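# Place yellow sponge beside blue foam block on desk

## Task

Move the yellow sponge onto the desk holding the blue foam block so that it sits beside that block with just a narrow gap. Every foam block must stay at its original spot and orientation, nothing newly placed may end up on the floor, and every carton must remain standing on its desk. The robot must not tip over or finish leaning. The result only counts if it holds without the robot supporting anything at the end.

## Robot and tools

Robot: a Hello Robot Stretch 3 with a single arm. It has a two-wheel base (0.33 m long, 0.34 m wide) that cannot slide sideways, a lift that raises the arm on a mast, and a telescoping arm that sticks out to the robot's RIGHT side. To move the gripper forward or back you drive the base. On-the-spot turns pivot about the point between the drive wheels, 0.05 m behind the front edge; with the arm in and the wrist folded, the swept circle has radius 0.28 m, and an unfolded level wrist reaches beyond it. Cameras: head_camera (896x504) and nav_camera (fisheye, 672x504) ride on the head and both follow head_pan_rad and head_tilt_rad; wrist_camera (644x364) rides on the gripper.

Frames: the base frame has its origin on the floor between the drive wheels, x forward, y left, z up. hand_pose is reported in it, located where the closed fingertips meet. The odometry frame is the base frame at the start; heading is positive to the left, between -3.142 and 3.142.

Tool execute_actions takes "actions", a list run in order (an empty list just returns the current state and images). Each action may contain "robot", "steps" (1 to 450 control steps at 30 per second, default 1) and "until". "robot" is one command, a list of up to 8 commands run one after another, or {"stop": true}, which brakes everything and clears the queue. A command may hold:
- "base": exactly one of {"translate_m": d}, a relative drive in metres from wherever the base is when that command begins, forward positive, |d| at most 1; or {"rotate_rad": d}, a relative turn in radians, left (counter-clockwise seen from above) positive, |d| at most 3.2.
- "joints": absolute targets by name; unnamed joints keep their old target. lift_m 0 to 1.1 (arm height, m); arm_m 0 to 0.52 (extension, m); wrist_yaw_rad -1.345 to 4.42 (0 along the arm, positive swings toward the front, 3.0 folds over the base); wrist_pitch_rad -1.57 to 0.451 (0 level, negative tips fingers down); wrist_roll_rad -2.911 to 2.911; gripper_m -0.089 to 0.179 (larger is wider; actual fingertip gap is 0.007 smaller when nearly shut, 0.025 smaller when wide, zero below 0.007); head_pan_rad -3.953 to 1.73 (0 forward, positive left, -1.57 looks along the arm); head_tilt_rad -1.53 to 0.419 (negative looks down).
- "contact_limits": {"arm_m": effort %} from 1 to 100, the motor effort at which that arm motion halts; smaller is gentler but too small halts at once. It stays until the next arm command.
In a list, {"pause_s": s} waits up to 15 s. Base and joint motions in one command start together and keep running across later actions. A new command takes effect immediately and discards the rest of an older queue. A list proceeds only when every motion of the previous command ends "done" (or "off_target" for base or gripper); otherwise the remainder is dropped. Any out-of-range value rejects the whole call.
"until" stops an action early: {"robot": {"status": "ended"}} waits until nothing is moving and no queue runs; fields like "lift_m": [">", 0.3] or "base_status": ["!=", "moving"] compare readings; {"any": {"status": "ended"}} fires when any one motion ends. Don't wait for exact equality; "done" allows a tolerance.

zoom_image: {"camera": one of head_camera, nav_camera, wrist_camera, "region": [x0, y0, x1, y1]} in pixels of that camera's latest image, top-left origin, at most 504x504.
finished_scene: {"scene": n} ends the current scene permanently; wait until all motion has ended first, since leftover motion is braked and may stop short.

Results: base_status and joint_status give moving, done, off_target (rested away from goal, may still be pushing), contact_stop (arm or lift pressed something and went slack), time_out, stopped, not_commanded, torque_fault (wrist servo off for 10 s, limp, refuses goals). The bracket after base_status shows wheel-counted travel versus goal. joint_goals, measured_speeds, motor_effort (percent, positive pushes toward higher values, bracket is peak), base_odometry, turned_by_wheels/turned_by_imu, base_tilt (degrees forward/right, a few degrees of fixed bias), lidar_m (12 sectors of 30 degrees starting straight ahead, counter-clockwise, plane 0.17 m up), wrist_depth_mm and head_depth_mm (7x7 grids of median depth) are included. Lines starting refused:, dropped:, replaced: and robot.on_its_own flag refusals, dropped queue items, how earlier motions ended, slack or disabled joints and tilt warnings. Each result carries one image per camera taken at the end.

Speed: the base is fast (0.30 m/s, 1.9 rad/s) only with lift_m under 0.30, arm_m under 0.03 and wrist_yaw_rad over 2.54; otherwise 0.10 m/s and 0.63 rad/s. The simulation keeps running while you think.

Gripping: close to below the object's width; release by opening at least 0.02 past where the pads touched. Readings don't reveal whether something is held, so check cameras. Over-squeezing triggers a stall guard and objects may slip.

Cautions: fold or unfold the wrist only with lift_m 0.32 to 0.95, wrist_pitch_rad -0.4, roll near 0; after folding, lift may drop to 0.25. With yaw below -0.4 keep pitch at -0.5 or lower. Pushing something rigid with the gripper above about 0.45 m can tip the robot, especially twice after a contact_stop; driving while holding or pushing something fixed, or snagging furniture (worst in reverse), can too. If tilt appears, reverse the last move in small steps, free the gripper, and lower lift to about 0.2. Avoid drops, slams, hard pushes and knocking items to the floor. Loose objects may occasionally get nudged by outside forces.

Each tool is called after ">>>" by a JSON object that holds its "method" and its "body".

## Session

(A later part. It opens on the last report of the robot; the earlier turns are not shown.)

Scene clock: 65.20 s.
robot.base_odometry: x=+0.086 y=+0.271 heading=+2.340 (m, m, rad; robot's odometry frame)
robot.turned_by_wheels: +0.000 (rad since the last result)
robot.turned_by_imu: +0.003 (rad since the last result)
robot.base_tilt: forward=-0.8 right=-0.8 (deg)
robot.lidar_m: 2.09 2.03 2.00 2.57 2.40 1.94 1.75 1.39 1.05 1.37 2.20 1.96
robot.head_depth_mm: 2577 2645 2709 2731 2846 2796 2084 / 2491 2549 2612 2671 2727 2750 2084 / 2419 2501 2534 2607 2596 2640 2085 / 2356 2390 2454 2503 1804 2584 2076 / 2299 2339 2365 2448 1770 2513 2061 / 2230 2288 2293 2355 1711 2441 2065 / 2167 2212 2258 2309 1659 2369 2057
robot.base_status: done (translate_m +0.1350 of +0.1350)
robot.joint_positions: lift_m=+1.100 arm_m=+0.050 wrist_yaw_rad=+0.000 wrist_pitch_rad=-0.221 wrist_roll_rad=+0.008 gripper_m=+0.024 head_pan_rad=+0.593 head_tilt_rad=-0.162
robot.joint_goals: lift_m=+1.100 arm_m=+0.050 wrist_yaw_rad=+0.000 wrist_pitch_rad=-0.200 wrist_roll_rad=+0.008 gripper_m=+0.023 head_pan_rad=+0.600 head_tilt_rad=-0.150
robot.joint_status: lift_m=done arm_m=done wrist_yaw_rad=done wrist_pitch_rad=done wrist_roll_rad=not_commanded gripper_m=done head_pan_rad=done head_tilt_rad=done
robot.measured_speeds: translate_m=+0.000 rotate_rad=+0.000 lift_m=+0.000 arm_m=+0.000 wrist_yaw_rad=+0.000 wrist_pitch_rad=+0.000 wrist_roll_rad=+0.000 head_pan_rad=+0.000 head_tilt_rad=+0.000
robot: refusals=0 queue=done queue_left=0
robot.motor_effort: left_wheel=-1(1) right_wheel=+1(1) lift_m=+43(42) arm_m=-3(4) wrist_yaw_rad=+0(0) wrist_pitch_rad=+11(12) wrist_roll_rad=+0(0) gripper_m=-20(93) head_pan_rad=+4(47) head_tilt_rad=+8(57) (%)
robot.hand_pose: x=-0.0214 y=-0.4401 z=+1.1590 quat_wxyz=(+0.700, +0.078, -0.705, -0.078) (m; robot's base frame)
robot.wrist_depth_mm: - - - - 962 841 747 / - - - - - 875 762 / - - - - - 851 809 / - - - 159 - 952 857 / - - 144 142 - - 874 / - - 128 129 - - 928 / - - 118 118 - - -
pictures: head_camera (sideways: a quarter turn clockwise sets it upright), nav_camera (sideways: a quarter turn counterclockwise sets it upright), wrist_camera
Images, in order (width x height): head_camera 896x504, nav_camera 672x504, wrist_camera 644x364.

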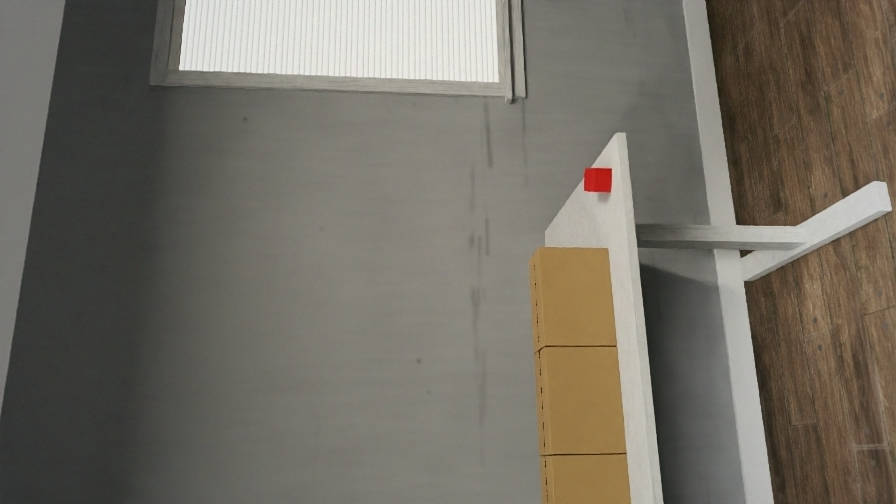

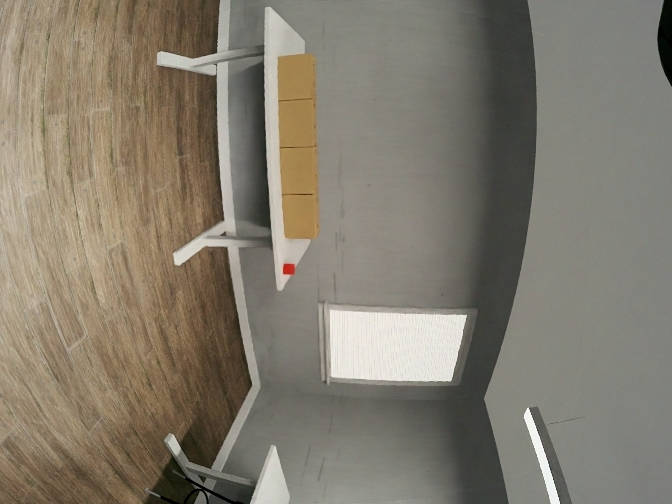

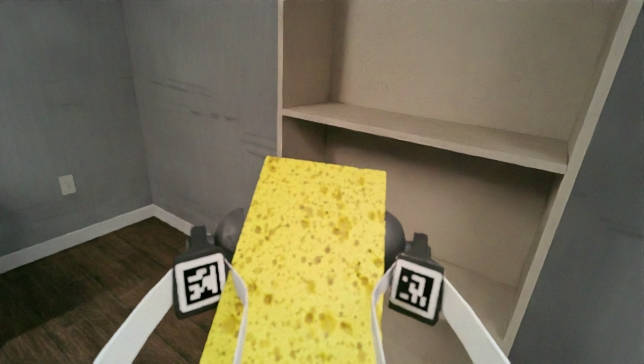

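>>> {"method": "execute_actions", "body": {"actions": [{"robot":[{"base":{"rotate_rad":0.15},"joints":{"wrist_yaw_rad":2.2,"arm_m":0.02,"head_pan_rad":0,"head_tilt_rad":-0.3}},{"base":{"translate_m":1.0}},{"base":{"translate_m":0.9}}],"steps":450,"until":{"robot":{"status":"ended"}}},{"steps":300,"until":{"robot":{"status":"ended"}}}]}}

Scene clock: 89.87 s.
robot.base_odometry: x=-1.425 y=+1.424 heading=+2.490 (m, m, rad; robot's odometry frame)
robot.turned_by_wheels: +0.150 (rad since the last result)
robot.turned_by_imu: +0.166 (rad since the last result)
robot.base_tilt: forward=-0.9 right=-0.8 (deg)
robot.lidar_m: 1.23 1.06 1.06 0.91 2.15 3.25 3.15 2.43 0.84 0.70 0.68 1.06
robot.head_depth_mm: 1093 1128 1164 1197 1240 1272 - / 1196 1235 1272 1314 1359 1408 - / 1304 1344 1402 1463 1518 1588 - / 1235 1291 1345 1414 1481 1557 - / 1140 1187 1237 1288 1331 1409 1470 / 1063 1101 1138 1185 1233 1295 1350 / 994 1028 1062 1102 1132 1192 1241
robot.base_status: done (translate_m +0.9000 of +0.9000)
robot.joint_positions: lift_m=+1.100 arm_m=+0.020 wrist_yaw_rad=+2.198 wrist_pitch_rad=-0.220 wrist_roll_rad=+0.008 gripper_m=+0.024 head_pan_rad=+0.007 head_tilt_rad=-0.296
robot.joint_goals: lift_m=+1.100 arm_m=+0.020 wrist_yaw_rad=+2.200 wrist_pitch_rad=-0.200 wrist_roll_rad=+0.008 gripper_m=+0.023 head_pan_rad=+0.000 head_tilt_rad=-0.300
robot.joint_status: lift_m=done arm_m=done wrist_yaw_rad=done wrist_pitch_rad=done wrist_roll_rad=not_commanded gripper_m=done head_pan_rad=done head_tilt_rad=done
robot.measured_speeds: translate_m=+0.000 rotate_rad=+0.000 lift_m=+0.000 arm_m=+0.000 wrist_yaw_rad=+0.000 wrist_pitch_rad=+0.000 wrist_roll_rad=+0.000 head_pan_rad=+0.000 head_tilt_rad=+0.000
robot: refusals=0 queue=done queue_left=0
robot.motor_effort: left_wheel=-1(4) right_wheel=+2(5) lift_m=+43(43) arm_m=-3(3) wrist_yaw_rad=+1(3) wrist_pitch_rad=+11(11) wrist_roll_rad=+0(1) gripper_m=-19(19) head_pan_rad=-4(36) head_tilt_rad=-2(21) (%)
robot.hand_pose: x=+0.1769 y=-0.0217 z=+1.1590 quat_wxyz=(+0.388, +0.664, -0.251, +0.588) (m; robot's base frame)
robot.wrist_depth_mm: 832 885 923 935 - - 912 / 896 936 - - - - 918 / 945 - - - - - 915 / - - - 159 - - 917 / - - 144 142 - - 889 / - - 128 129 - - 910 / - - 119 117 - - 907
pictures: head_camera (sideways: a quarter turn clockwise sets it upright), nav_camera (sideways: a quarter turn counterclockwise sets it upright), wrist_camera
Images, in order (width x height): head_camera 896x504, nav_camera 672x504, wrist_camera 644x364.

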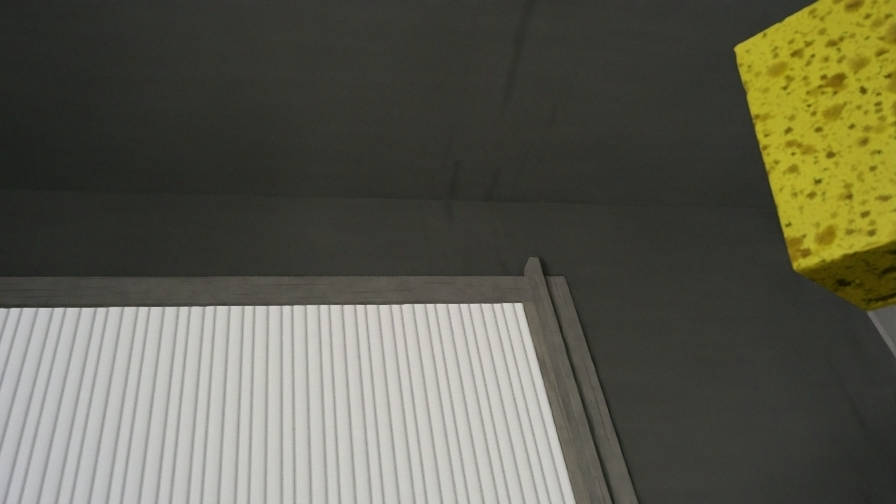

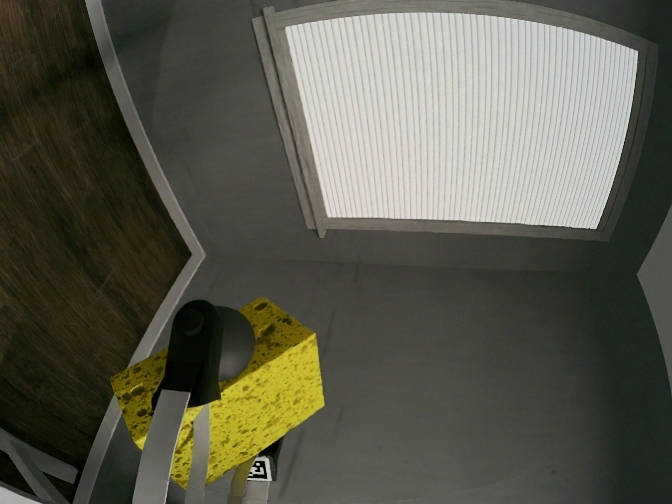

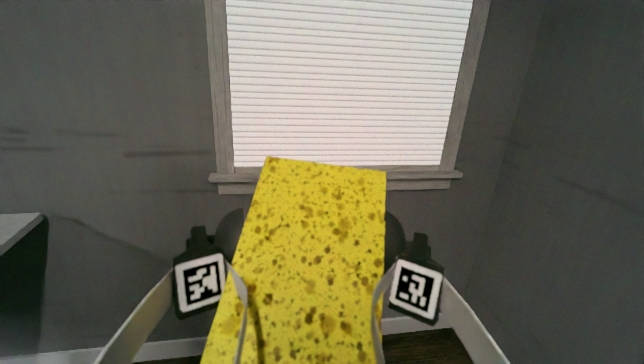

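Move a bit deeper and look both ways.

>>> {"method": "execute_actions", "body": {"actions": [{"robot":{"base":{"translate_m":0.45},"joints":{"head_pan_rad":-1.9,"head_tilt_rad":-0.25,"wrist_yaw_rad":2.8}},"steps":300,"until":{"robot":{"status":"ended"}}}]}}

>>> {"method": "execute_actions", "body": {"actions": [{"robot":{"base":{"rotate_rad":0.6},"joints":{"head_pan_rad":1.2}},"steps":300,"until":{"robot":{"status":"ended"}}}]}}

Scene clock: 96.33 s.
robot.base_odometry: x=-1.783 y=+1.697 heading=+2.490 (m, m, rad; robot's odometry frame)
robot.turned_by_wheels: +0.000 (rad since the last result)
robot.turned_by_imu: +0.004 (rad since the last result)
robot.base_tilt: forward=-0.9 right=-0.8 (deg)
robot.lidar_m: 0.86 0.75 0.75 0.87 1.51 3.60 3.11 2.82 0.69 0.73 0.75 0.75
robot.head_depth_mm: 2476 2647 - - 1401 929 815 / 1929 1988 - - 1399 1079 814 / 1514 1557 - - 1395 1074 844 / 1278 1298 - - 1473 1124 - / 1134 1171 1201 - - - - / 1000 1026 1051 - - - - / 891 914 927 - - - -
robot.base_status: done (translate_m +0.4500 of +0.4500)
robot.joint_positions: lift_m=+1.100 arm_m=+0.020 wrist_yaw_rad=+2.798 wrist_pitch_rad=-0.220 wrist_roll_rad=+0.008 gripper_m=+0.024 head_pan_rad=-1.893 head_tilt_rad=-0.261
robot.joint_goals: lift_m=+1.100 arm_m=+0.020 wrist_yaw_rad=+2.800 wrist_pitch_rad=-0.200 wrist_roll_rad=+0.008 gripper_m=+0.023 head_pan_rad=-1.900 head_tilt_rad=-0.250
robot.joint_status: lift_m=done arm_m=done wrist_yaw_rad=done wrist_pitch_rad=done wrist_roll_rad=not_commanded gripper_m=done head_pan_rad=done head_tilt_rad=done
robot.measured_speeds: translate_m=+0.000 rotate_rad=+0.000 lift_m=+0.000 arm_m=+0.000 wrist_yaw_rad=+0.000 wrist_pitch_rad=+0.000 wrist_roll_rad=+0.000 head_pan_rad=+0.000 head_tilt_rad=+0.000
robot: refusals=0 queue=done queue_left=0
robot.motor_effort: left_wheel=-1(2) right_wheel=+2(6) lift_m=+43(43) arm_m=-3(3) wrist_yaw_rad=+1(2) wrist_pitch_rad=+11(11) wrist_roll_rad=+0(0) gripper_m=-19(19) head_pan_rad=-3(45) head_tilt_rad=+8(17) (%)
robot.hand_pose: x=+0.0612 y=+0.0651 z=+1.1590 quat_wxyz=(+0.197, +0.708, -0.044, +0.676) (m; robot's base frame)
robot.wrist_depth_mm: - - - - - - - / - - - - - - - / - - - - - - - / - - - 160 804 - - / - - - 142 789 733 662 / - - - 129 - 769 660 / - - 119 118 941 812 723
pictures: head_camera (sideways: a quarter turn clockwise sets it upright), nav_camera (sideways: a quarter turn counterclockwise sets it upright), wrist_camera
Images, in order (width x height): head_camera 896x504, nav_camera 672x504, wrist_camera 644x364.

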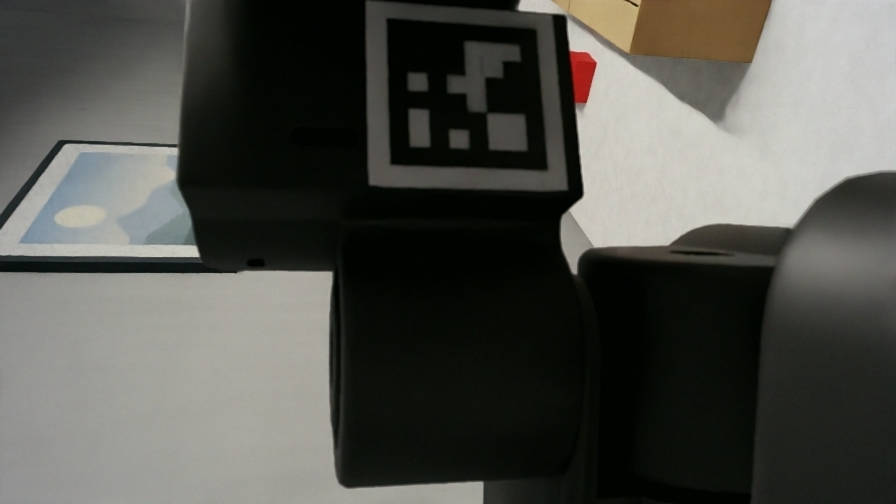

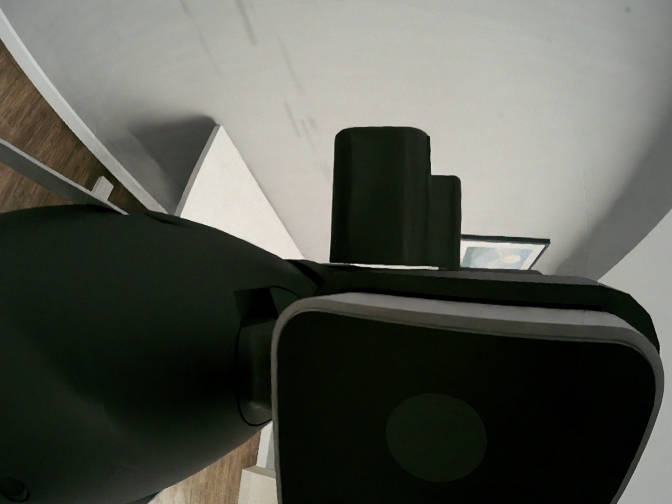

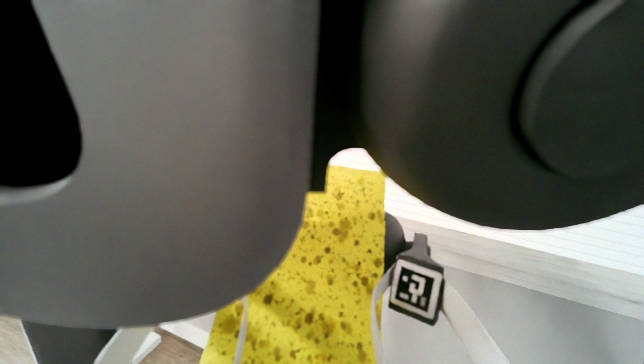

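Scene clock: 98.27 s.
robot.base_odometry: x=-1.783 y=+1.697 heading=+3.090 (m, m, rad; robot's odometry frame)
robot.turned_by_wheels: +0.600 (rad since the last result)
robot.turned_by_imu: +0.606 (rad since the last result)
robot.base_tilt: forward=-0.9 right=-0.8 (deg)
robot.lidar_m: 0.75 0.75 0.91 1.03 4.03 3.10 2.81 0.69 0.83 0.75 0.75 0.83
robot.head_depth_mm: 920 939 958 979 1002 1025 1044 / 1035 1059 1087 1115 1143 1176 1210 / 1192 1223 1257 1293 1326 1298 1414 / 1397 1445 1490 1545 1491 1241 1684 / 1693 1759 1830 1915 1568 1126 1809 / 2144 2233 2365 2379 1569 1067 1132 / 2883 3141 3372 3301 1552 1065 1743
robot.base_status: done (rotate_rad +0.5999 of +0.6000)
robot.joint_positions: lift_m=+1.100 arm_m=+0.020 wrist_yaw_rad=+2.798 wrist_pitch_rad=-0.221 wrist_roll_rad=+0.008 gripper_m=+0.024 head_pan_rad=+1.193 head_tilt_rad=-0.260
robot.joint_goals: lift_m=+1.100 arm_m=+0.020 wrist_yaw_rad=+2.800 wrist_pitch_rad=-0.200 wrist_roll_rad=+0.008 gripper_m=+0.023 head_pan_rad=+1.200 head_tilt_rad=-0.250
robot.joint_status: lift_m=done arm_m=done wrist_yaw_rad=done wrist_pitch_rad=done wrist_roll_rad=not_commanded gripper_m=done head_pan_rad=done head_tilt_rad=done
robot.measured_speeds: translate_m=+0.000 rotate_rad=+0.000 lift_m=+0.000 arm_m=+0.000 wrist_yaw_rad=+0.000 wrist_pitch_rad=+0.000 wrist_roll_rad=+0.000 head_pan_rad=+0.000 head_tilt_rad=+0.000
robot: refusals=0 queue=done queue_left=0
robot.motor_effort: left_wheel=-1(5) right_wheel=+2(5) lift_m=+43(43) arm_m=-3(4) wrist_yaw_rad=+1(1) wrist_pitch_rad=+11(11) wrist_roll_rad=+0(1) gripper_m=-20(19) head_pan_rad=+4(45) head_tilt_rad=+7(8) (%)
robot.hand_pose: x=+0.0612 y=+0.0651 z=+1.1590 quat_wxyz=(+0.197, +0.708, -0.044, +0.676) (m; robot's base frame)
robot.wrist_depth_mm: - - - - 807 668 565 / - - - - 823 703 570 / - - - - 886 696 581 / - - - - 939 738 607 / - - - 140 938 752 609 / - - 125 129 - 765 614 / - - 119 117 - 774 645
pictures: head_camera (sideways: a quarter turn clockwise sets it upright), nav_camera (sideways: a quarter turn counterclockwise sets it upright), wrist_camera
Images, in order (width x height): head_camera 896x504, nav_camera 672x504, wrist_camera 644x364.

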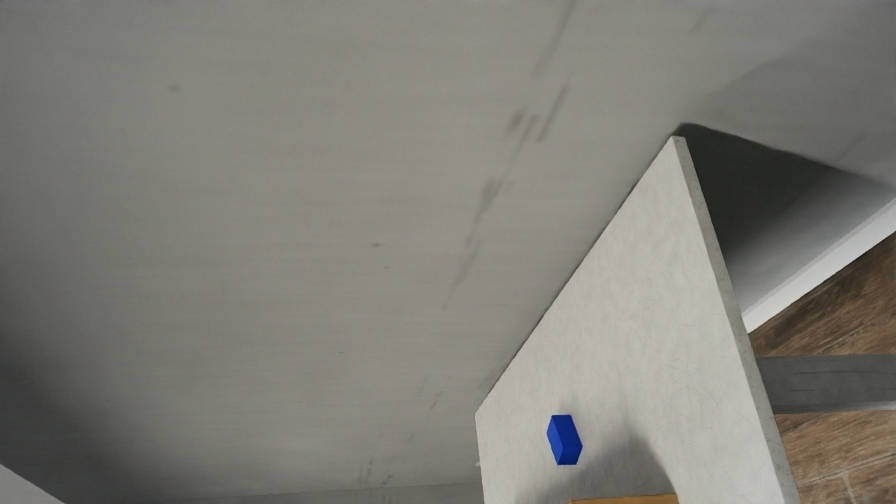

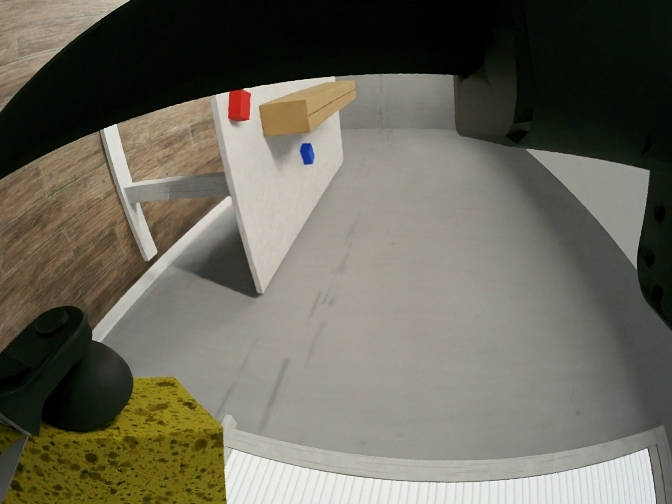

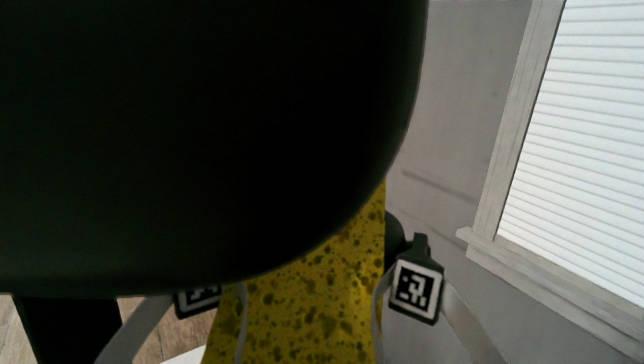

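>>> {"method": "execute_actions", "body": {"actions": [{"robot":[{"base":{"rotate_rad":3.0},"joints":{"head_pan_rad":-1.57,"head_tilt_rad":-0.4}}],"steps":450,"until":{"robot":{"status":"ended"}}}]}}

Scene clock: 105.40 s.
robot.base_odometry: x=-1.783 y=+1.697 heading=-0.194 (m, m, rad; robot's odometry frame)
robot.turned_by_wheels: +3.000 (rad since the last result)
robot.turned_by_imu: +3.029 (rad since the last result)
robot.base_tilt: forward=-0.9 right=-0.8 (deg)
robot.lidar_m: 2.81 0.70 0.69 0.75 0.75 0.83 0.75 0.75 0.83 1.03 3.63 3.71
robot.head_depth_mm: 1262 1283 - - - - - / 1502 1545 - - - - - / 1879 1969 2082 - - - - / 2493 2642 2827 - - - - / 3631 3761 - - - - - / 3561 3787 3926 1532 - - - / 3472 3717 3852 2309 - - -
robot.base_status: done (rotate_rad +2.9999 of +3.0000)
robot.joint_positions: lift_m=+1.100 arm_m=+0.020 wrist_yaw_rad=+2.798 wrist_pitch_rad=-0.221 wrist_roll_rad=+0.008 gripper_m=+0.024 head_pan_rad=-1.563 head_tilt_rad=-0.395
robot.joint_goals: lift_m=+1.100 arm_m=+0.020 wrist_yaw_rad=+2.800 wrist_pitch_rad=-0.200 wrist_roll_rad=+0.008 gripper_m=+0.023 head_pan_rad=-1.570 head_tilt_rad=-0.400
robot.joint_status: lift_m=done arm_m=done wrist_yaw_rad=done wrist_pitch_rad=done wrist_roll_rad=not_commanded gripper_m=done head_pan_rad=done head_tilt_rad=done
robot.measured_speeds: translate_m=+0.000 rotate_rad=+0.000 lift_m=+0.000 arm_m=+0.000 wrist_yaw_rad=+0.000 wrist_pitch_rad=+0.000 wrist_roll_rad=+0.000 head_pan_rad=+0.000 head_tilt_rad=+0.000
robot: refusals=0 queue=done queue_left=0
robot.motor_effort: left_wheel=-1(5) right_wheel=+2(6) lift_m=+43(43) arm_m=-4(3) wrist_yaw_rad=+2(3) wrist_pitch_rad=+11(11) wrist_roll_rad=+0(0) gripper_m=-20(19) head_pan_rad=-3(44) head_tilt_rad=-3(23) (%)
robot.hand_pose: x=+0.0612 y=+0.0651 z=+1.1590 quat_wxyz=(+0.197, +0.708, -0.044, +0.676) (m; robot's base frame)
robot.wrist_depth_mm: - - - - - - - / - - - - - - - / - - - - - - - / - - - 159 - - - / - - - 142 - 891 - / - - 128 129 - 808 929 / - 923 118 118 893 663 -
pictures: head_camera (sideways: a quarter turn clockwise sets it upright), nav_camera (sideways: a quarter turn counterclockwise sets it upright), wrist_camera
Images, in order (width x height): head_camera 896x504, nav_camera 672x504, wrist_camera 644x364.

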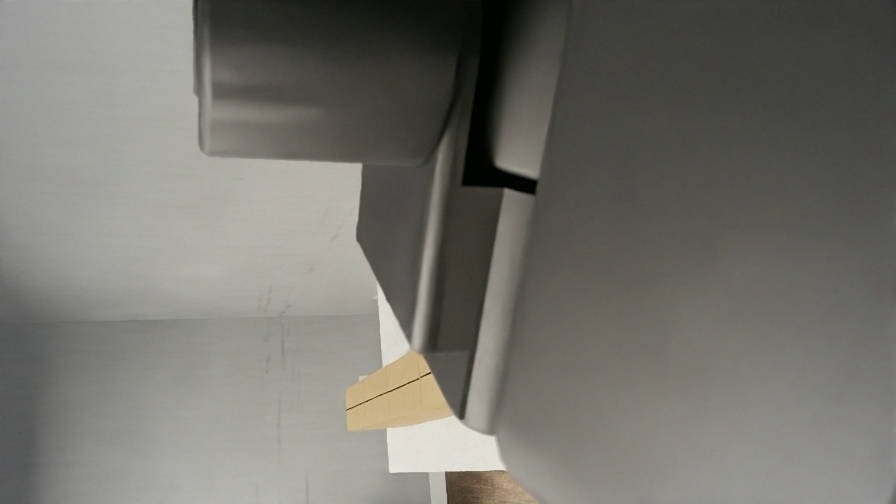

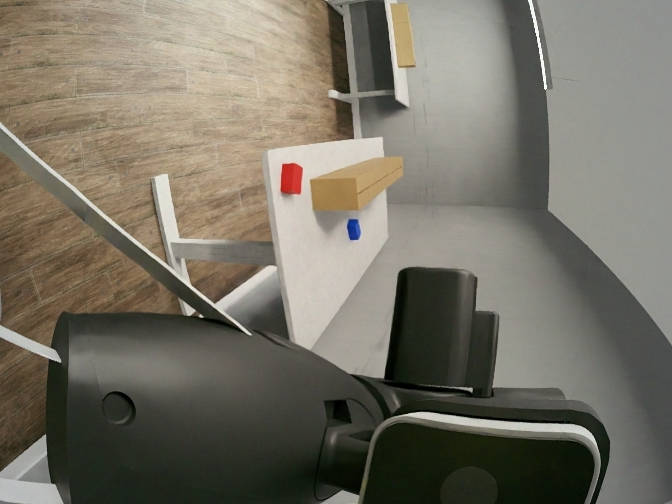

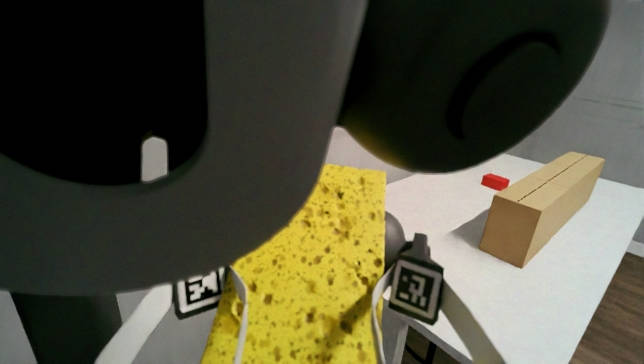

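>>> {"method": "execute_actions", "body": {"actions": [{"robot":[{"joints":{"wrist_yaw_rad":0.0,"head_pan_rad":-1.3,"head_tilt_rad":-0.45}}],"steps":450,"until":{"robot":{"status":"ended"}}}]}}

Scene clock: 108.20 s.
robot.base_odometry: x=-1.783 y=+1.697 heading=-0.194 (m, m, rad; robot's odometry frame)
robot.turned_by_wheels: +0.000 (rad since the last result)
robot.turned_by_imu: +0.001 (rad since the last result)
robot.base_tilt: forward=-0.9 right=-0.8 (deg)
robot.lidar_m: 2.81 0.69 0.69 0.75 0.75 0.83 0.75 0.75 0.83 1.03 3.59 3.68
robot.head_depth_mm: 2365 2370 2286 1786 1080 1692 1419 / 3483 3477 3191 1560 1127 1744 1364 / 3642 3818 - 1203 1132 1849 1495 / 3615 3809 - 1462 1080 1853 1493 / 3570 3794 - 3519 2442 1842 1500 / 3585 3823 3994 3522 2440 1854 1506 / 3572 3836 - 3559 2436 1855 1508
robot.base_status: done (rotate_rad +2.9999 of +3.0000)
robot.joint_positions: lift_m=+1.100 arm_m=+0.020 wrist_yaw_rad=+0.002 wrist_pitch_rad=-0.221 wrist_roll_rad=+0.008 gripper_m=+0.024 head_pan_rad=-1.307 head_tilt_rad=-0.444
robot.joint_goals: lift_m=+1.100 arm_m=+0.020 wrist_yaw_rad=+0.000 wrist_pitch_rad=-0.200 wrist_roll_rad=+0.008 gripper_m=+0.023 head_pan_rad=-1.300 head_tilt_rad=-0.450
robot.joint_status: lift_m=done arm_m=done wrist_yaw_rad=done wrist_pitch_rad=done wrist_roll_rad=not_commanded gripper_m=done head_pan_rad=done head_tilt_rad=done
robot.measured_speeds: translate_m=+0.000 rotate_rad=+0.000 lift_m=+0.000 arm_m=+0.000 wrist_yaw_rad=+0.000 wrist_pitch_rad=+0.000 wrist_roll_rad=+0.000 head_pan_rad=+0.000 head_tilt_rad=+0.000
robot: refusals=0 queue=done queue_left=0
robot.motor_effort: left_wheel=-1(1) right_wheel=+1(2) lift_m=+44(43) arm_m=-4(4) wrist_yaw_rad=-1(1) wrist_pitch_rad=+11(11) wrist_roll_rad=+0(0) gripper_m=-20(20) head_pan_rad=+4(24) head_tilt_rad=-3(14) (%)
robot.hand_pose: x=-0.0209 y=-0.4101 z=+1.1590 quat_wxyz=(+0.700, +0.079, -0.705, -0.078) (m; robot's base frame)
robot.wrist_depth_mm: - - - - 970 684 540 / - - - - 966 690 543 / - - - - - 701 551 / - - 897 159 961 716 548 / - - 144 142 919 732 554 / - - 128 129 - 758 570 / - - 118 117 - 710 570
pictures: head_camera (sideways: a quarter turn clockwise sets it upright), nav_camera (sideways: a quarter turn counterclockwise sets it upright), wrist_camera
Images, in order (width x height): head_camera 896x504, nav_camera 672x504, wrist_camera 644x364.

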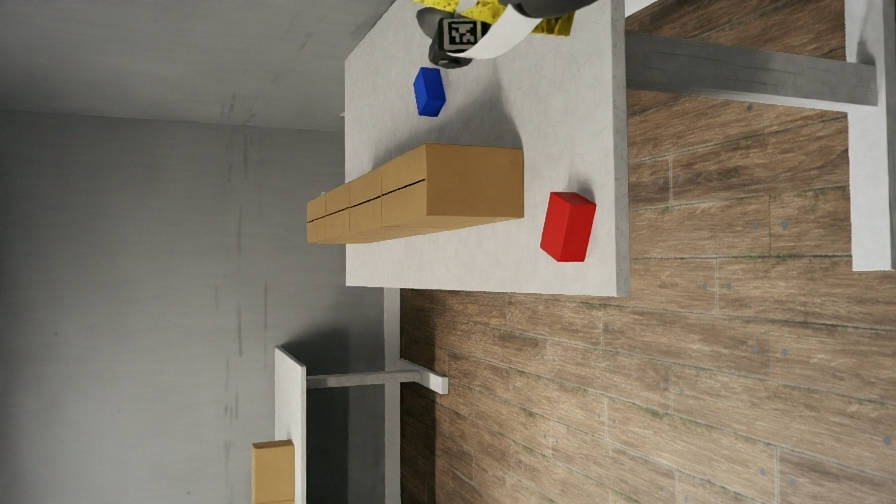

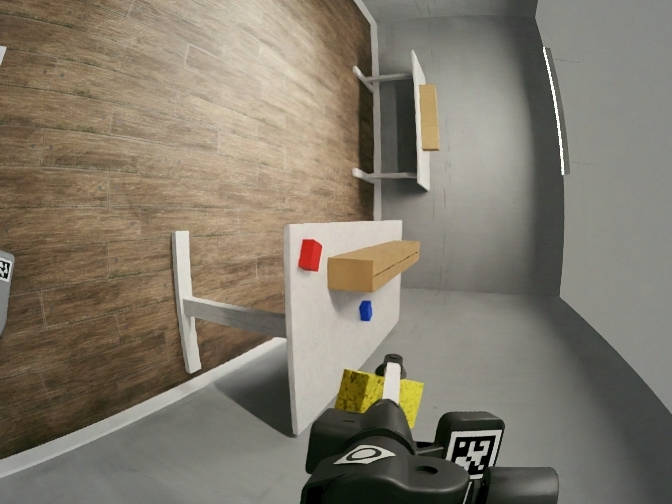

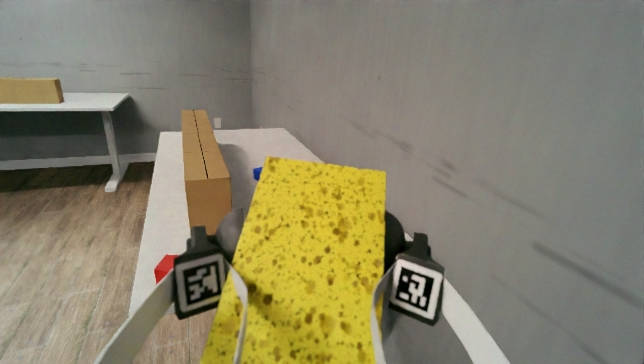

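>>> {"method": "execute_actions", "body": {"actions": [{"robot":[{"base":{"rotate_rad":0.3}},{"base":{"translate_m":-0.22},"joints":{"head_pan_rad":-1.5,"head_tilt_rad":-0.55}}],"steps":450,"until":{"robot":{"status":"ended"}}}]}}

Scene clock: 114.50 s.
robot.base_odometry: x=-2.001 y=+1.673 heading=+0.106 (m, m, rad; robot's odometry frame)
robot.turned_by_wheels: +0.300 (rad since the last result)
robot.turned_by_imu: +0.303 (rad since the last result)
robot.base_tilt: forward=-0.9 right=-0.8 (deg)
robot.lidar_m: 1.27 0.89 0.77 0.74 0.76 0.56 0.53 0.54 0.72 1.00 3.68 3.31
robot.head_depth_mm: - - - - - - 1379 / 3548 - 362 - - 1387 1384 / 3578 3910 1903 1134 1955 1620 1384 / 3610 3837 1415 1203 1961 1674 1378 / 3630 3865 - 1253 1973 1669 1394 / 3662 3876 - 2824 2116 1678 1387 / 3682 3919 - 2845 2127 1675 1392
robot.base_status: done (translate_m -0.2200 of -0.2200)
robot.joint_positions: lift_m=+1.100 arm_m=+0.020 wrist_yaw_rad=+0.001 wrist_pitch_rad=-0.221 wrist_roll_rad=+0.008 gripper_m=+0.024 head_pan_rad=-1.493 head_tilt_rad=-0.543
robot.joint_goals: lift_m=+1.100 arm_m=+0.020 wrist_yaw_rad=+0.000 wrist_pitch_rad=-0.200 wrist_roll_rad=+0.008 gripper_m=+0.023 head_pan_rad=-1.500 head_tilt_rad=-0.550
robot.joint_status: lift_m=done arm_m=done wrist_yaw_rad=done wrist_pitch_rad=done wrist_roll_rad=not_commanded gripper_m=done head_pan_rad=done head_tilt_rad=done
robot.measured_speeds: translate_m=+0.000 rotate_rad=+0.000 lift_m=+0.000 arm_m=+0.000 wrist_yaw_rad=+0.000 wrist_pitch_rad=+0.000 wrist_roll_rad=+0.000 head_pan_rad=+0.000 head_tilt_rad=+0.000
robot: refusals=0 queue=done queue_left=0
robot.motor_effort: left_wheel=-1(5) right_wheel=+2(5) lift_m=+43(43) arm_m=-3(3) wrist_yaw_rad=+0(1) wrist_pitch_rad=+11(11) wrist_roll_rad=+0(0) gripper_m=-20(20) head_pan_rad=-3(22) head_tilt_rad=-5(19) (%)
robot.hand_pose: x=-0.0212 y=-0.4101 z=+1.1590 quat_wxyz=(+0.700, +0.078, -0.705, -0.078) (m; robot's base frame)
robot.wrist_depth_mm: - - - - - 764 539 / - - - - - 764 530 / - - - - - 757 527 / - - - 159 - 748 530 / - - 144 142 - 749 529 / - - 128 129 - 737 523 / - - 118 118 - 692 513
pictures: head_camera (sideways: a quarter turn clockwise sets it upright), nav_camera (sideways: a quarter turn counterclockwise sets it upright), wrist_camera
Images, in order (width x height): head_camera 896x504, nav_camera 672x504, wrist_camera 644x364.

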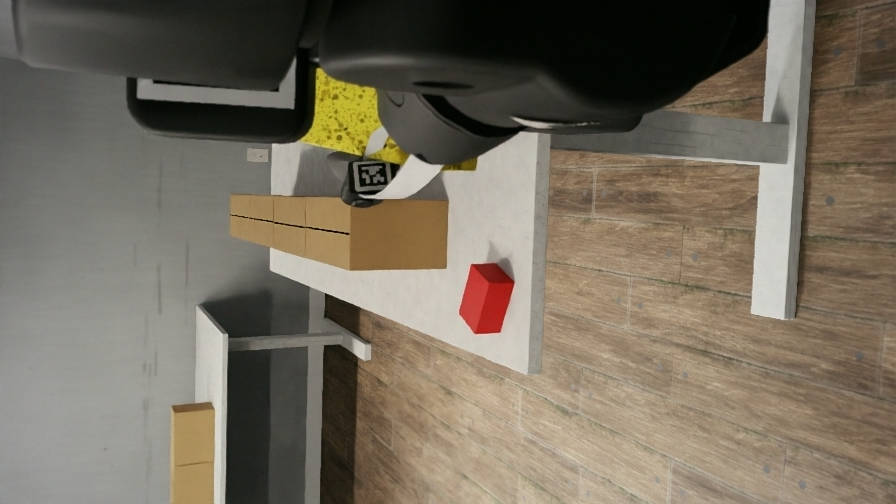

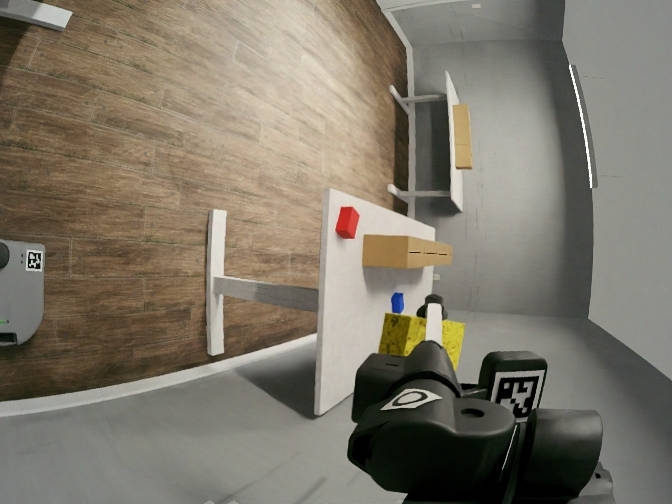

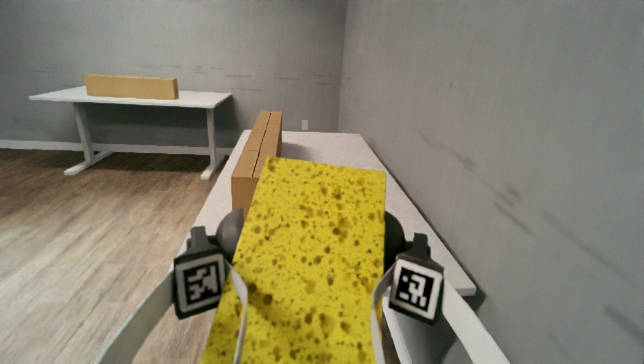

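>>> {"method": "execute_actions", "body": {"actions": [{"robot":[{"joints":{"arm_m":0.3}},{"joints":{"wrist_pitch_rad":-0.73,"head_tilt_rad":-0.45}}],"steps":450,"until":{"robot":{"status":"ended"}}}]}}

Scene clock: 119.03 s.
robot.base_odometry: x=-2.001 y=+1.673 heading=+0.106 (m, m, rad; robot's odometry frame)
robot.turned_by_wheels: +0.000 (rad since the last result)
robot.turned_by_imu: +0.001 (rad since the last result)
robot.base_tilt: forward=-0.9 right=-0.8 (deg)
robot.lidar_m: 1.27 0.89 0.78 0.74 0.75 0.56 0.53 0.54 0.71 1.00 3.67 3.31
robot.head_depth_mm: 2841 - 2172 1511 1102 1830 1481 / 3562 3746 - 562 1053 1257 1367 / 3565 3823 3960 1336 1097 1773 1405 / 3654 3878 - 1225 1159 1830 1445 / 3608 3912 - 3035 1100 1831 1475 / 3726 3959 - 3394 2409 1841 1481 / 3705 3934 - 3429 2392 1819 1481
robot.base_status: done (translate_m -0.2200 of -0.2200)
robot.joint_positions: lift_m=+1.100 arm_m=+0.300 wrist_yaw_rad=+0.001 wrist_pitch_rad=-0.740 wrist_roll_rad=+0.008 gripper_m=+0.024 head_pan_rad=-1.493 head_tilt_rad=-0.458
robot.joint_goals: lift_m=+1.100 arm_m=+0.300 wrist_yaw_rad=+0.000 wrist_pitch_rad=-0.730 wrist_roll_rad=+0.008 gripper_m=+0.023 head_pan_rad=-1.500 head_tilt_rad=-0.450
robot.joint_status: lift_m=done arm_m=done wrist_yaw_rad=done wrist_pitch_rad=done wrist_roll_rad=not_commanded gripper_m=done head_pan_rad=done head_tilt_rad=done
robot.measured_speeds: translate_m=+0.000 rotate_rad=+0.000 lift_m=+0.000 arm_m=+0.000 wrist_yaw_rad=+0.000 wrist_pitch_rad=+0.000 wrist_roll_rad=+0.000 head_pan_rad=+0.000 head_tilt_rad=+0.000
robot: refusals=0 queue=done queue_left=0
robot.motor_effort: left_wheel=-1(1) right_wheel=+1(2) lift_m=+43(43) arm_m=+2(3) wrist_yaw_rad=-1(1) wrist_pitch_rad=+6(12) wrist_roll_rad=+0(0) gripper_m=-19(20) head_pan_rad=-3(4) head_tilt_rad=+6(20) (%)
robot.hand_pose: x=-0.0214 y=-0.6176 z=+1.0480 quat_wxyz=(+0.657, +0.255, -0.662, -0.257) (m; robot's base frame)
robot.wrist_depth_mm: - - 606 915 957 751 520 / - - 706 783 802 742 528 / - - 654 664 690 705 522 / - 578 572 159 621 625 517 / - - 144 143 - 741 514 / - - 128 129 - 745 517 / - - 119 118 - 697 510
pictures: head_camera (sideways: a quarter turn clockwise sets it upright), nav_camera (sideways: a quarter turn counterclockwise sets it upright), wrist_camera
Images, in order (width x height): head_camera 896x504, nav_camera 672x504, wrist_camera 644x364.

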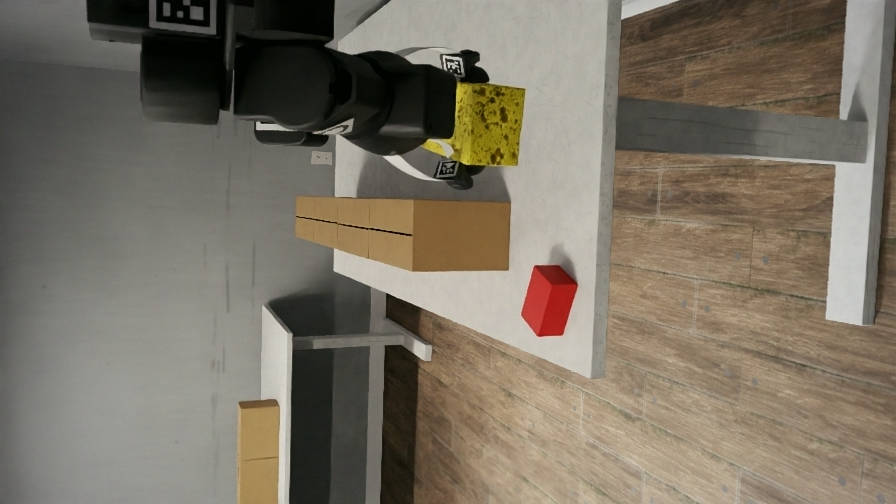

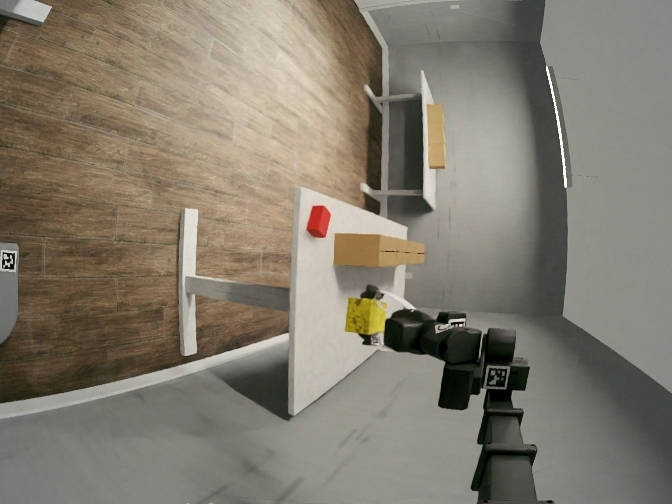

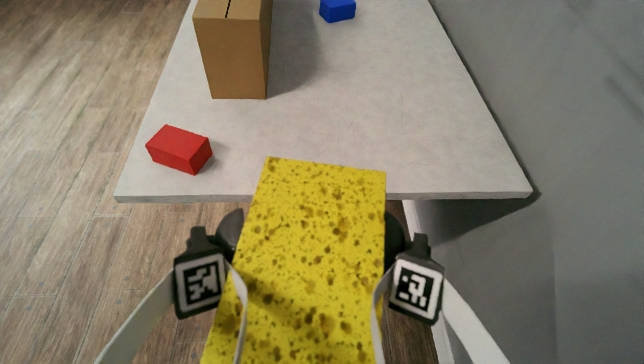

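>>> {"method": "execute_actions", "body": {"actions": [{"robot":[{"joints":{"arm_m":0.02,"wrist_pitch_rad":-0.22}},{"joints":{"wrist_yaw_rad":2.8}},{"base":{"rotate_rad":-0.9}},{"base":{"translate_m":0.55}},{"base":{"rotate_rad":0.9}},{"base":{"translate_m":-0.34}},{"joints":{"wrist_yaw_rad":0.0}},{"joints":{"wrist_pitch_rad":-0.73,"head_tilt_rad":-0.7}}],"steps":450,"until":{"robot":{"status":"ended"}}},{"steps":450,"until":{"robot":{"status":"ended"}}}]}}

Scene clock: 145.57 s.
robot.base_odometry: x=-1.954 y=+1.245 heading=+0.106 (m, m, rad; robot's odometry frame)
robot.turned_by_wheels: +0.000 (rad since the last result)
robot.turned_by_imu: +0.006 (rad since the last result)
robot.base_tilt: forward=-0.8 right=-0.8 (deg)
robot.lidar_m: 2.96 1.12 1.22 1.16 0.77 0.54 0.51 0.52 0.69 0.57 3.68 3.13
robot.head_depth_mm: - - - - - 1378 1263 / 3204 3395 1167 - - 886 1157 / 3187 1804 1288 1046 716 928 1182 / 3261 1310 880 840 777 1375 1264 / 3260 3574 1238 880 758 1377 1240 / 3241 3593 2963 1048 740 1415 1270 / 3039 3693 2983 2227 1732 1420 1268
robot.base_status: done (translate_m -0.3400 of -0.3400)
robot.joint_positions: lift_m=+1.100 arm_m=+0.020 wrist_yaw_rad=+0.002 wrist_pitch_rad=-0.740 wrist_roll_rad=+0.008 gripper_m=+0.024 head_pan_rad=-1.493 head_tilt_rad=-0.691
robot.joint_goals: lift_m=+1.100 arm_m=+0.020 wrist_yaw_rad=+0.000 wrist_pitch_rad=-0.730 wrist_roll_rad=+0.008 gripper_m=+0.023 head_pan_rad=-1.500 head_tilt_rad=-0.700
robot.joint_status: lift_m=done arm_m=done wrist_yaw_rad=done wrist_pitch_rad=done wrist_roll_rad=not_commanded gripper_m=done head_pan_rad=done head_tilt_rad=done
robot.measured_speeds: translate_m=+0.000 rotate_rad=+0.000 lift_m=+0.000 arm_m=+0.000 wrist_yaw_rad=+0.000 wrist_pitch_rad=+0.000 wrist_roll_rad=+0.000 head_pan_rad=+0.000 head_tilt_rad=+0.000
robot: refusals=0 queue=done queue_left=0
robot.motor_effort: left_wheel=-1(5) right_wheel=+2(5) lift_m=+42(43) arm_m=-3(4) wrist_yaw_rad=-2(2) wrist_pitch_rad=+5(12) wrist_roll_rad=+1(1) gripper_m=-20(20) head_pan_rad=-3(3) head_tilt_rad=-6(33) (%)
robot.hand_pose: x=-0.0212 y=-0.3383 z=+1.0480 quat_wxyz=(+0.657, +0.255, -0.661, -0.256) (m; robot's base frame)
robot.wrist_depth_mm: - - 573 915 - 742 520 / - - 527 794 807 755 514 / - 675 609 689 692 704 517 / - 581 576 159 613 631 516 / - 489 144 142 550 561 520 / - - 128 129 - 697 525 / - - 118 118 - 698 518
pictures: head_camera (sideways: a quarter turn clockwise sets it upright), nav_camera (sideways: a quarter turn counterclockwise sets it upright), wrist_camera
Images, in order (width x height): head_camera 896x504, nav_camera 672x504, wrist_camera 644x364.

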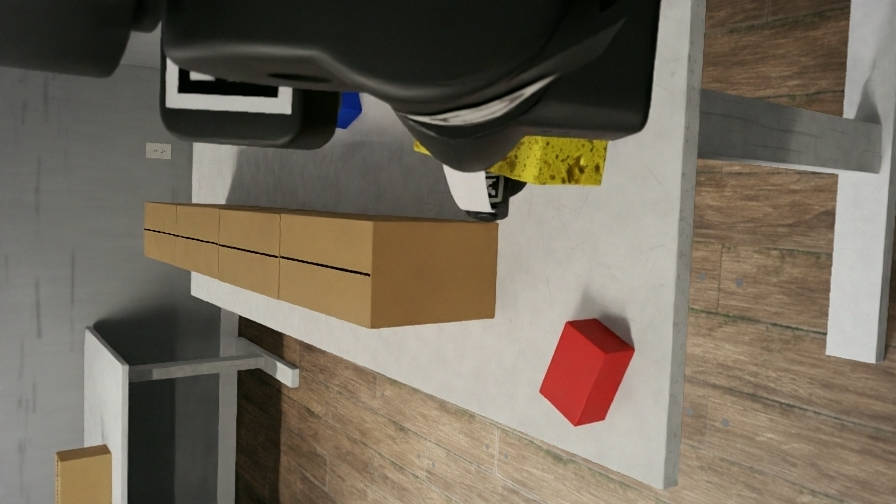

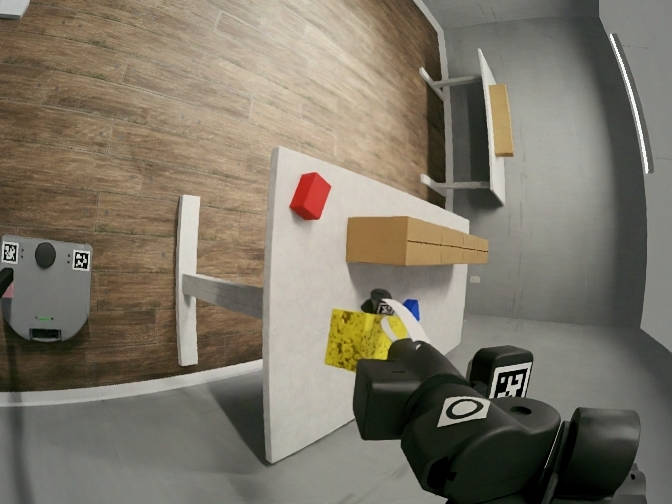

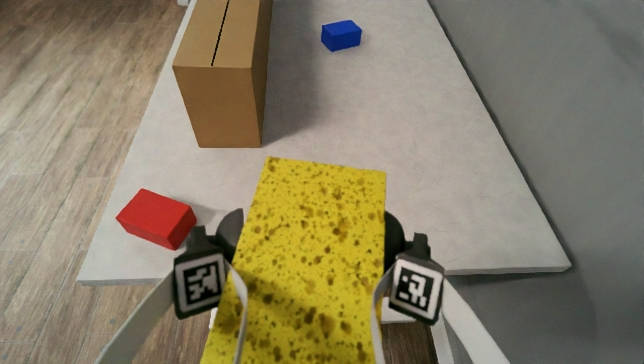

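>>> {"method": "execute_actions", "body": {"actions": [{"robot":[{"base":{"translate_m":-0.04},"joints":{"arm_m":0.4}},{"joints":{"lift_m":1.05}}],"steps":450,"until":{"robot":{"status":"ended"}}}]}}

Scene clock: 151.03 s.
robot.base_odometry: x=-1.993 y=+1.241 heading=+0.106 (m, m, rad; robot's odometry frame)
robot.turned_by_wheels: +0.000 (rad since the last result)
robot.turned_by_imu: +0.001 (rad since the last result)
robot.base_tilt: forward=-0.8 right=-0.8 (deg)
robot.lidar_m: 3.00 1.14 1.22 1.16 0.70 0.50 0.47 0.48 0.64 0.57 3.25 3.19
robot.head_depth_mm: - 1666 1281 961 774 1377 1261 / 3172 - 898 966 775 905 1265 / 3197 1921 1230 968 774 891 1120 / 3218 1407 971 881 779 1382 1226 / 3267 3507 879 851 780 1417 1238 / 3230 3624 2951 972 732 1410 1272 / 3193 3651 2974 2229 761 1411 1265
robot.base_status: done (translate_m -0.0400 of -0.0400)
robot.joint_positions: lift_m=+1.050 arm_m=+0.400 wrist_yaw_rad=+0.001 wrist_pitch_rad=-0.741 wrist_roll_rad=+0.008 gripper_m=+0.024 head_pan_rad=-1.493 head_tilt_rad=-0.692
robot.joint_goals: lift_m=+1.050 arm_m=+0.400 wrist_yaw_rad=+0.000 wrist_pitch_rad=-0.730 wrist_roll_rad=+0.008 gripper_m=+0.023 head_pan_rad=-1.500 head_tilt_rad=-0.700
robot.joint_status: lift_m=done arm_m=done wrist_yaw_rad=done wrist_pitch_rad=done wrist_roll_rad=not_commanded gripper_m=done head_pan_rad=done head_tilt_rad=done
robot.measured_speeds: translate_m=+0.000 rotate_rad=+0.000 lift_m=+0.000 arm_m=+0.000 wrist_yaw_rad=+0.000 wrist_pitch_rad=+0.000 wrist_roll_rad=+0.000 head_pan_rad=+0.000 head_tilt_rad=+0.000
robot: refusals=0 queue=done queue_left=0
robot.motor_effort: left_wheel=-1(5) right_wheel=+2(3) lift_m=+34(43) arm_m=+2(3) wrist_yaw_rad=+0(2) wrist_pitch_rad=+6(6) wrist_roll_rad=+1(1) gripper_m=-20(20) head_pan_rad=-3(3) head_tilt_rad=-6(6) (%)
robot.hand_pose: x=-0.0215 y=-0.7174 z=+0.9981 quat_wxyz=(+0.657, +0.255, -0.661, -0.257) (m; robot's base frame)
robot.wrist_depth_mm: - 458 670 814 855 665 452 / - 383 638 694 708 660 454 / 347 335 557 580 611 609 455 / 292 302 492 159 537 547 459 / 260 275 144 142 486 496 453 / 236 249 128 129 - 439 436 / 278 322 118 117 397 405 417
pictures: head_camera (sideways: a quarter turn clockwise sets it upright), nav_camera (sideways: a quarter turn counterclockwise sets it upright), wrist_camera
Images, in order (width x height): head_camera 896x504, nav_camera 672x504, wrist_camera 644x364.

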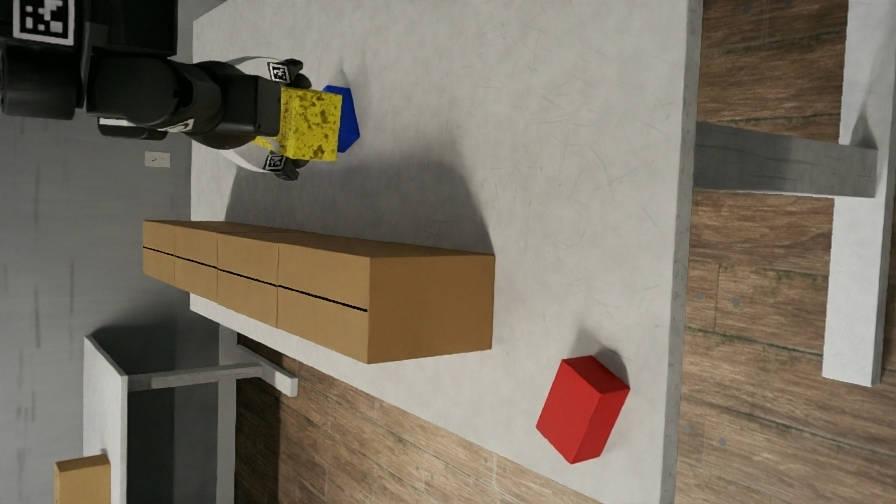

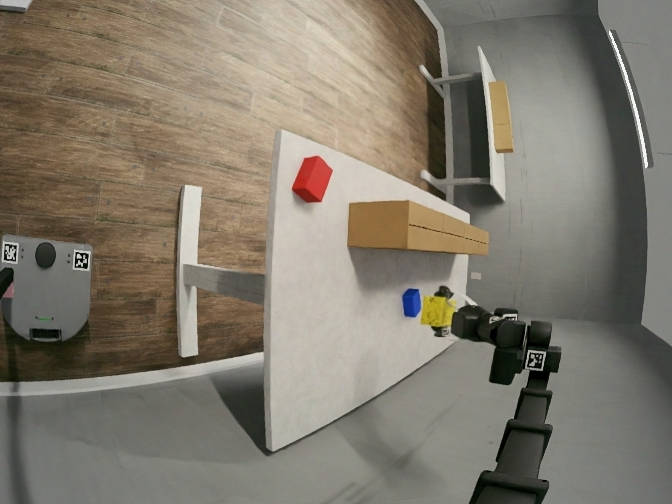

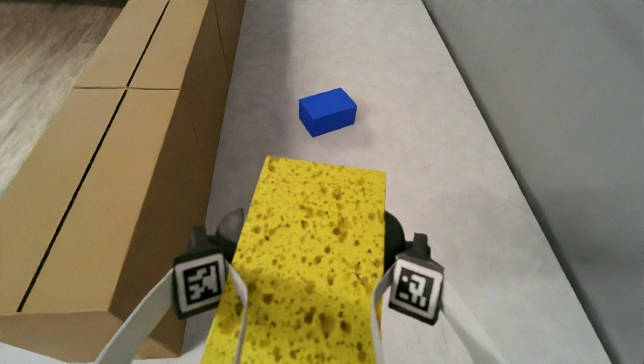

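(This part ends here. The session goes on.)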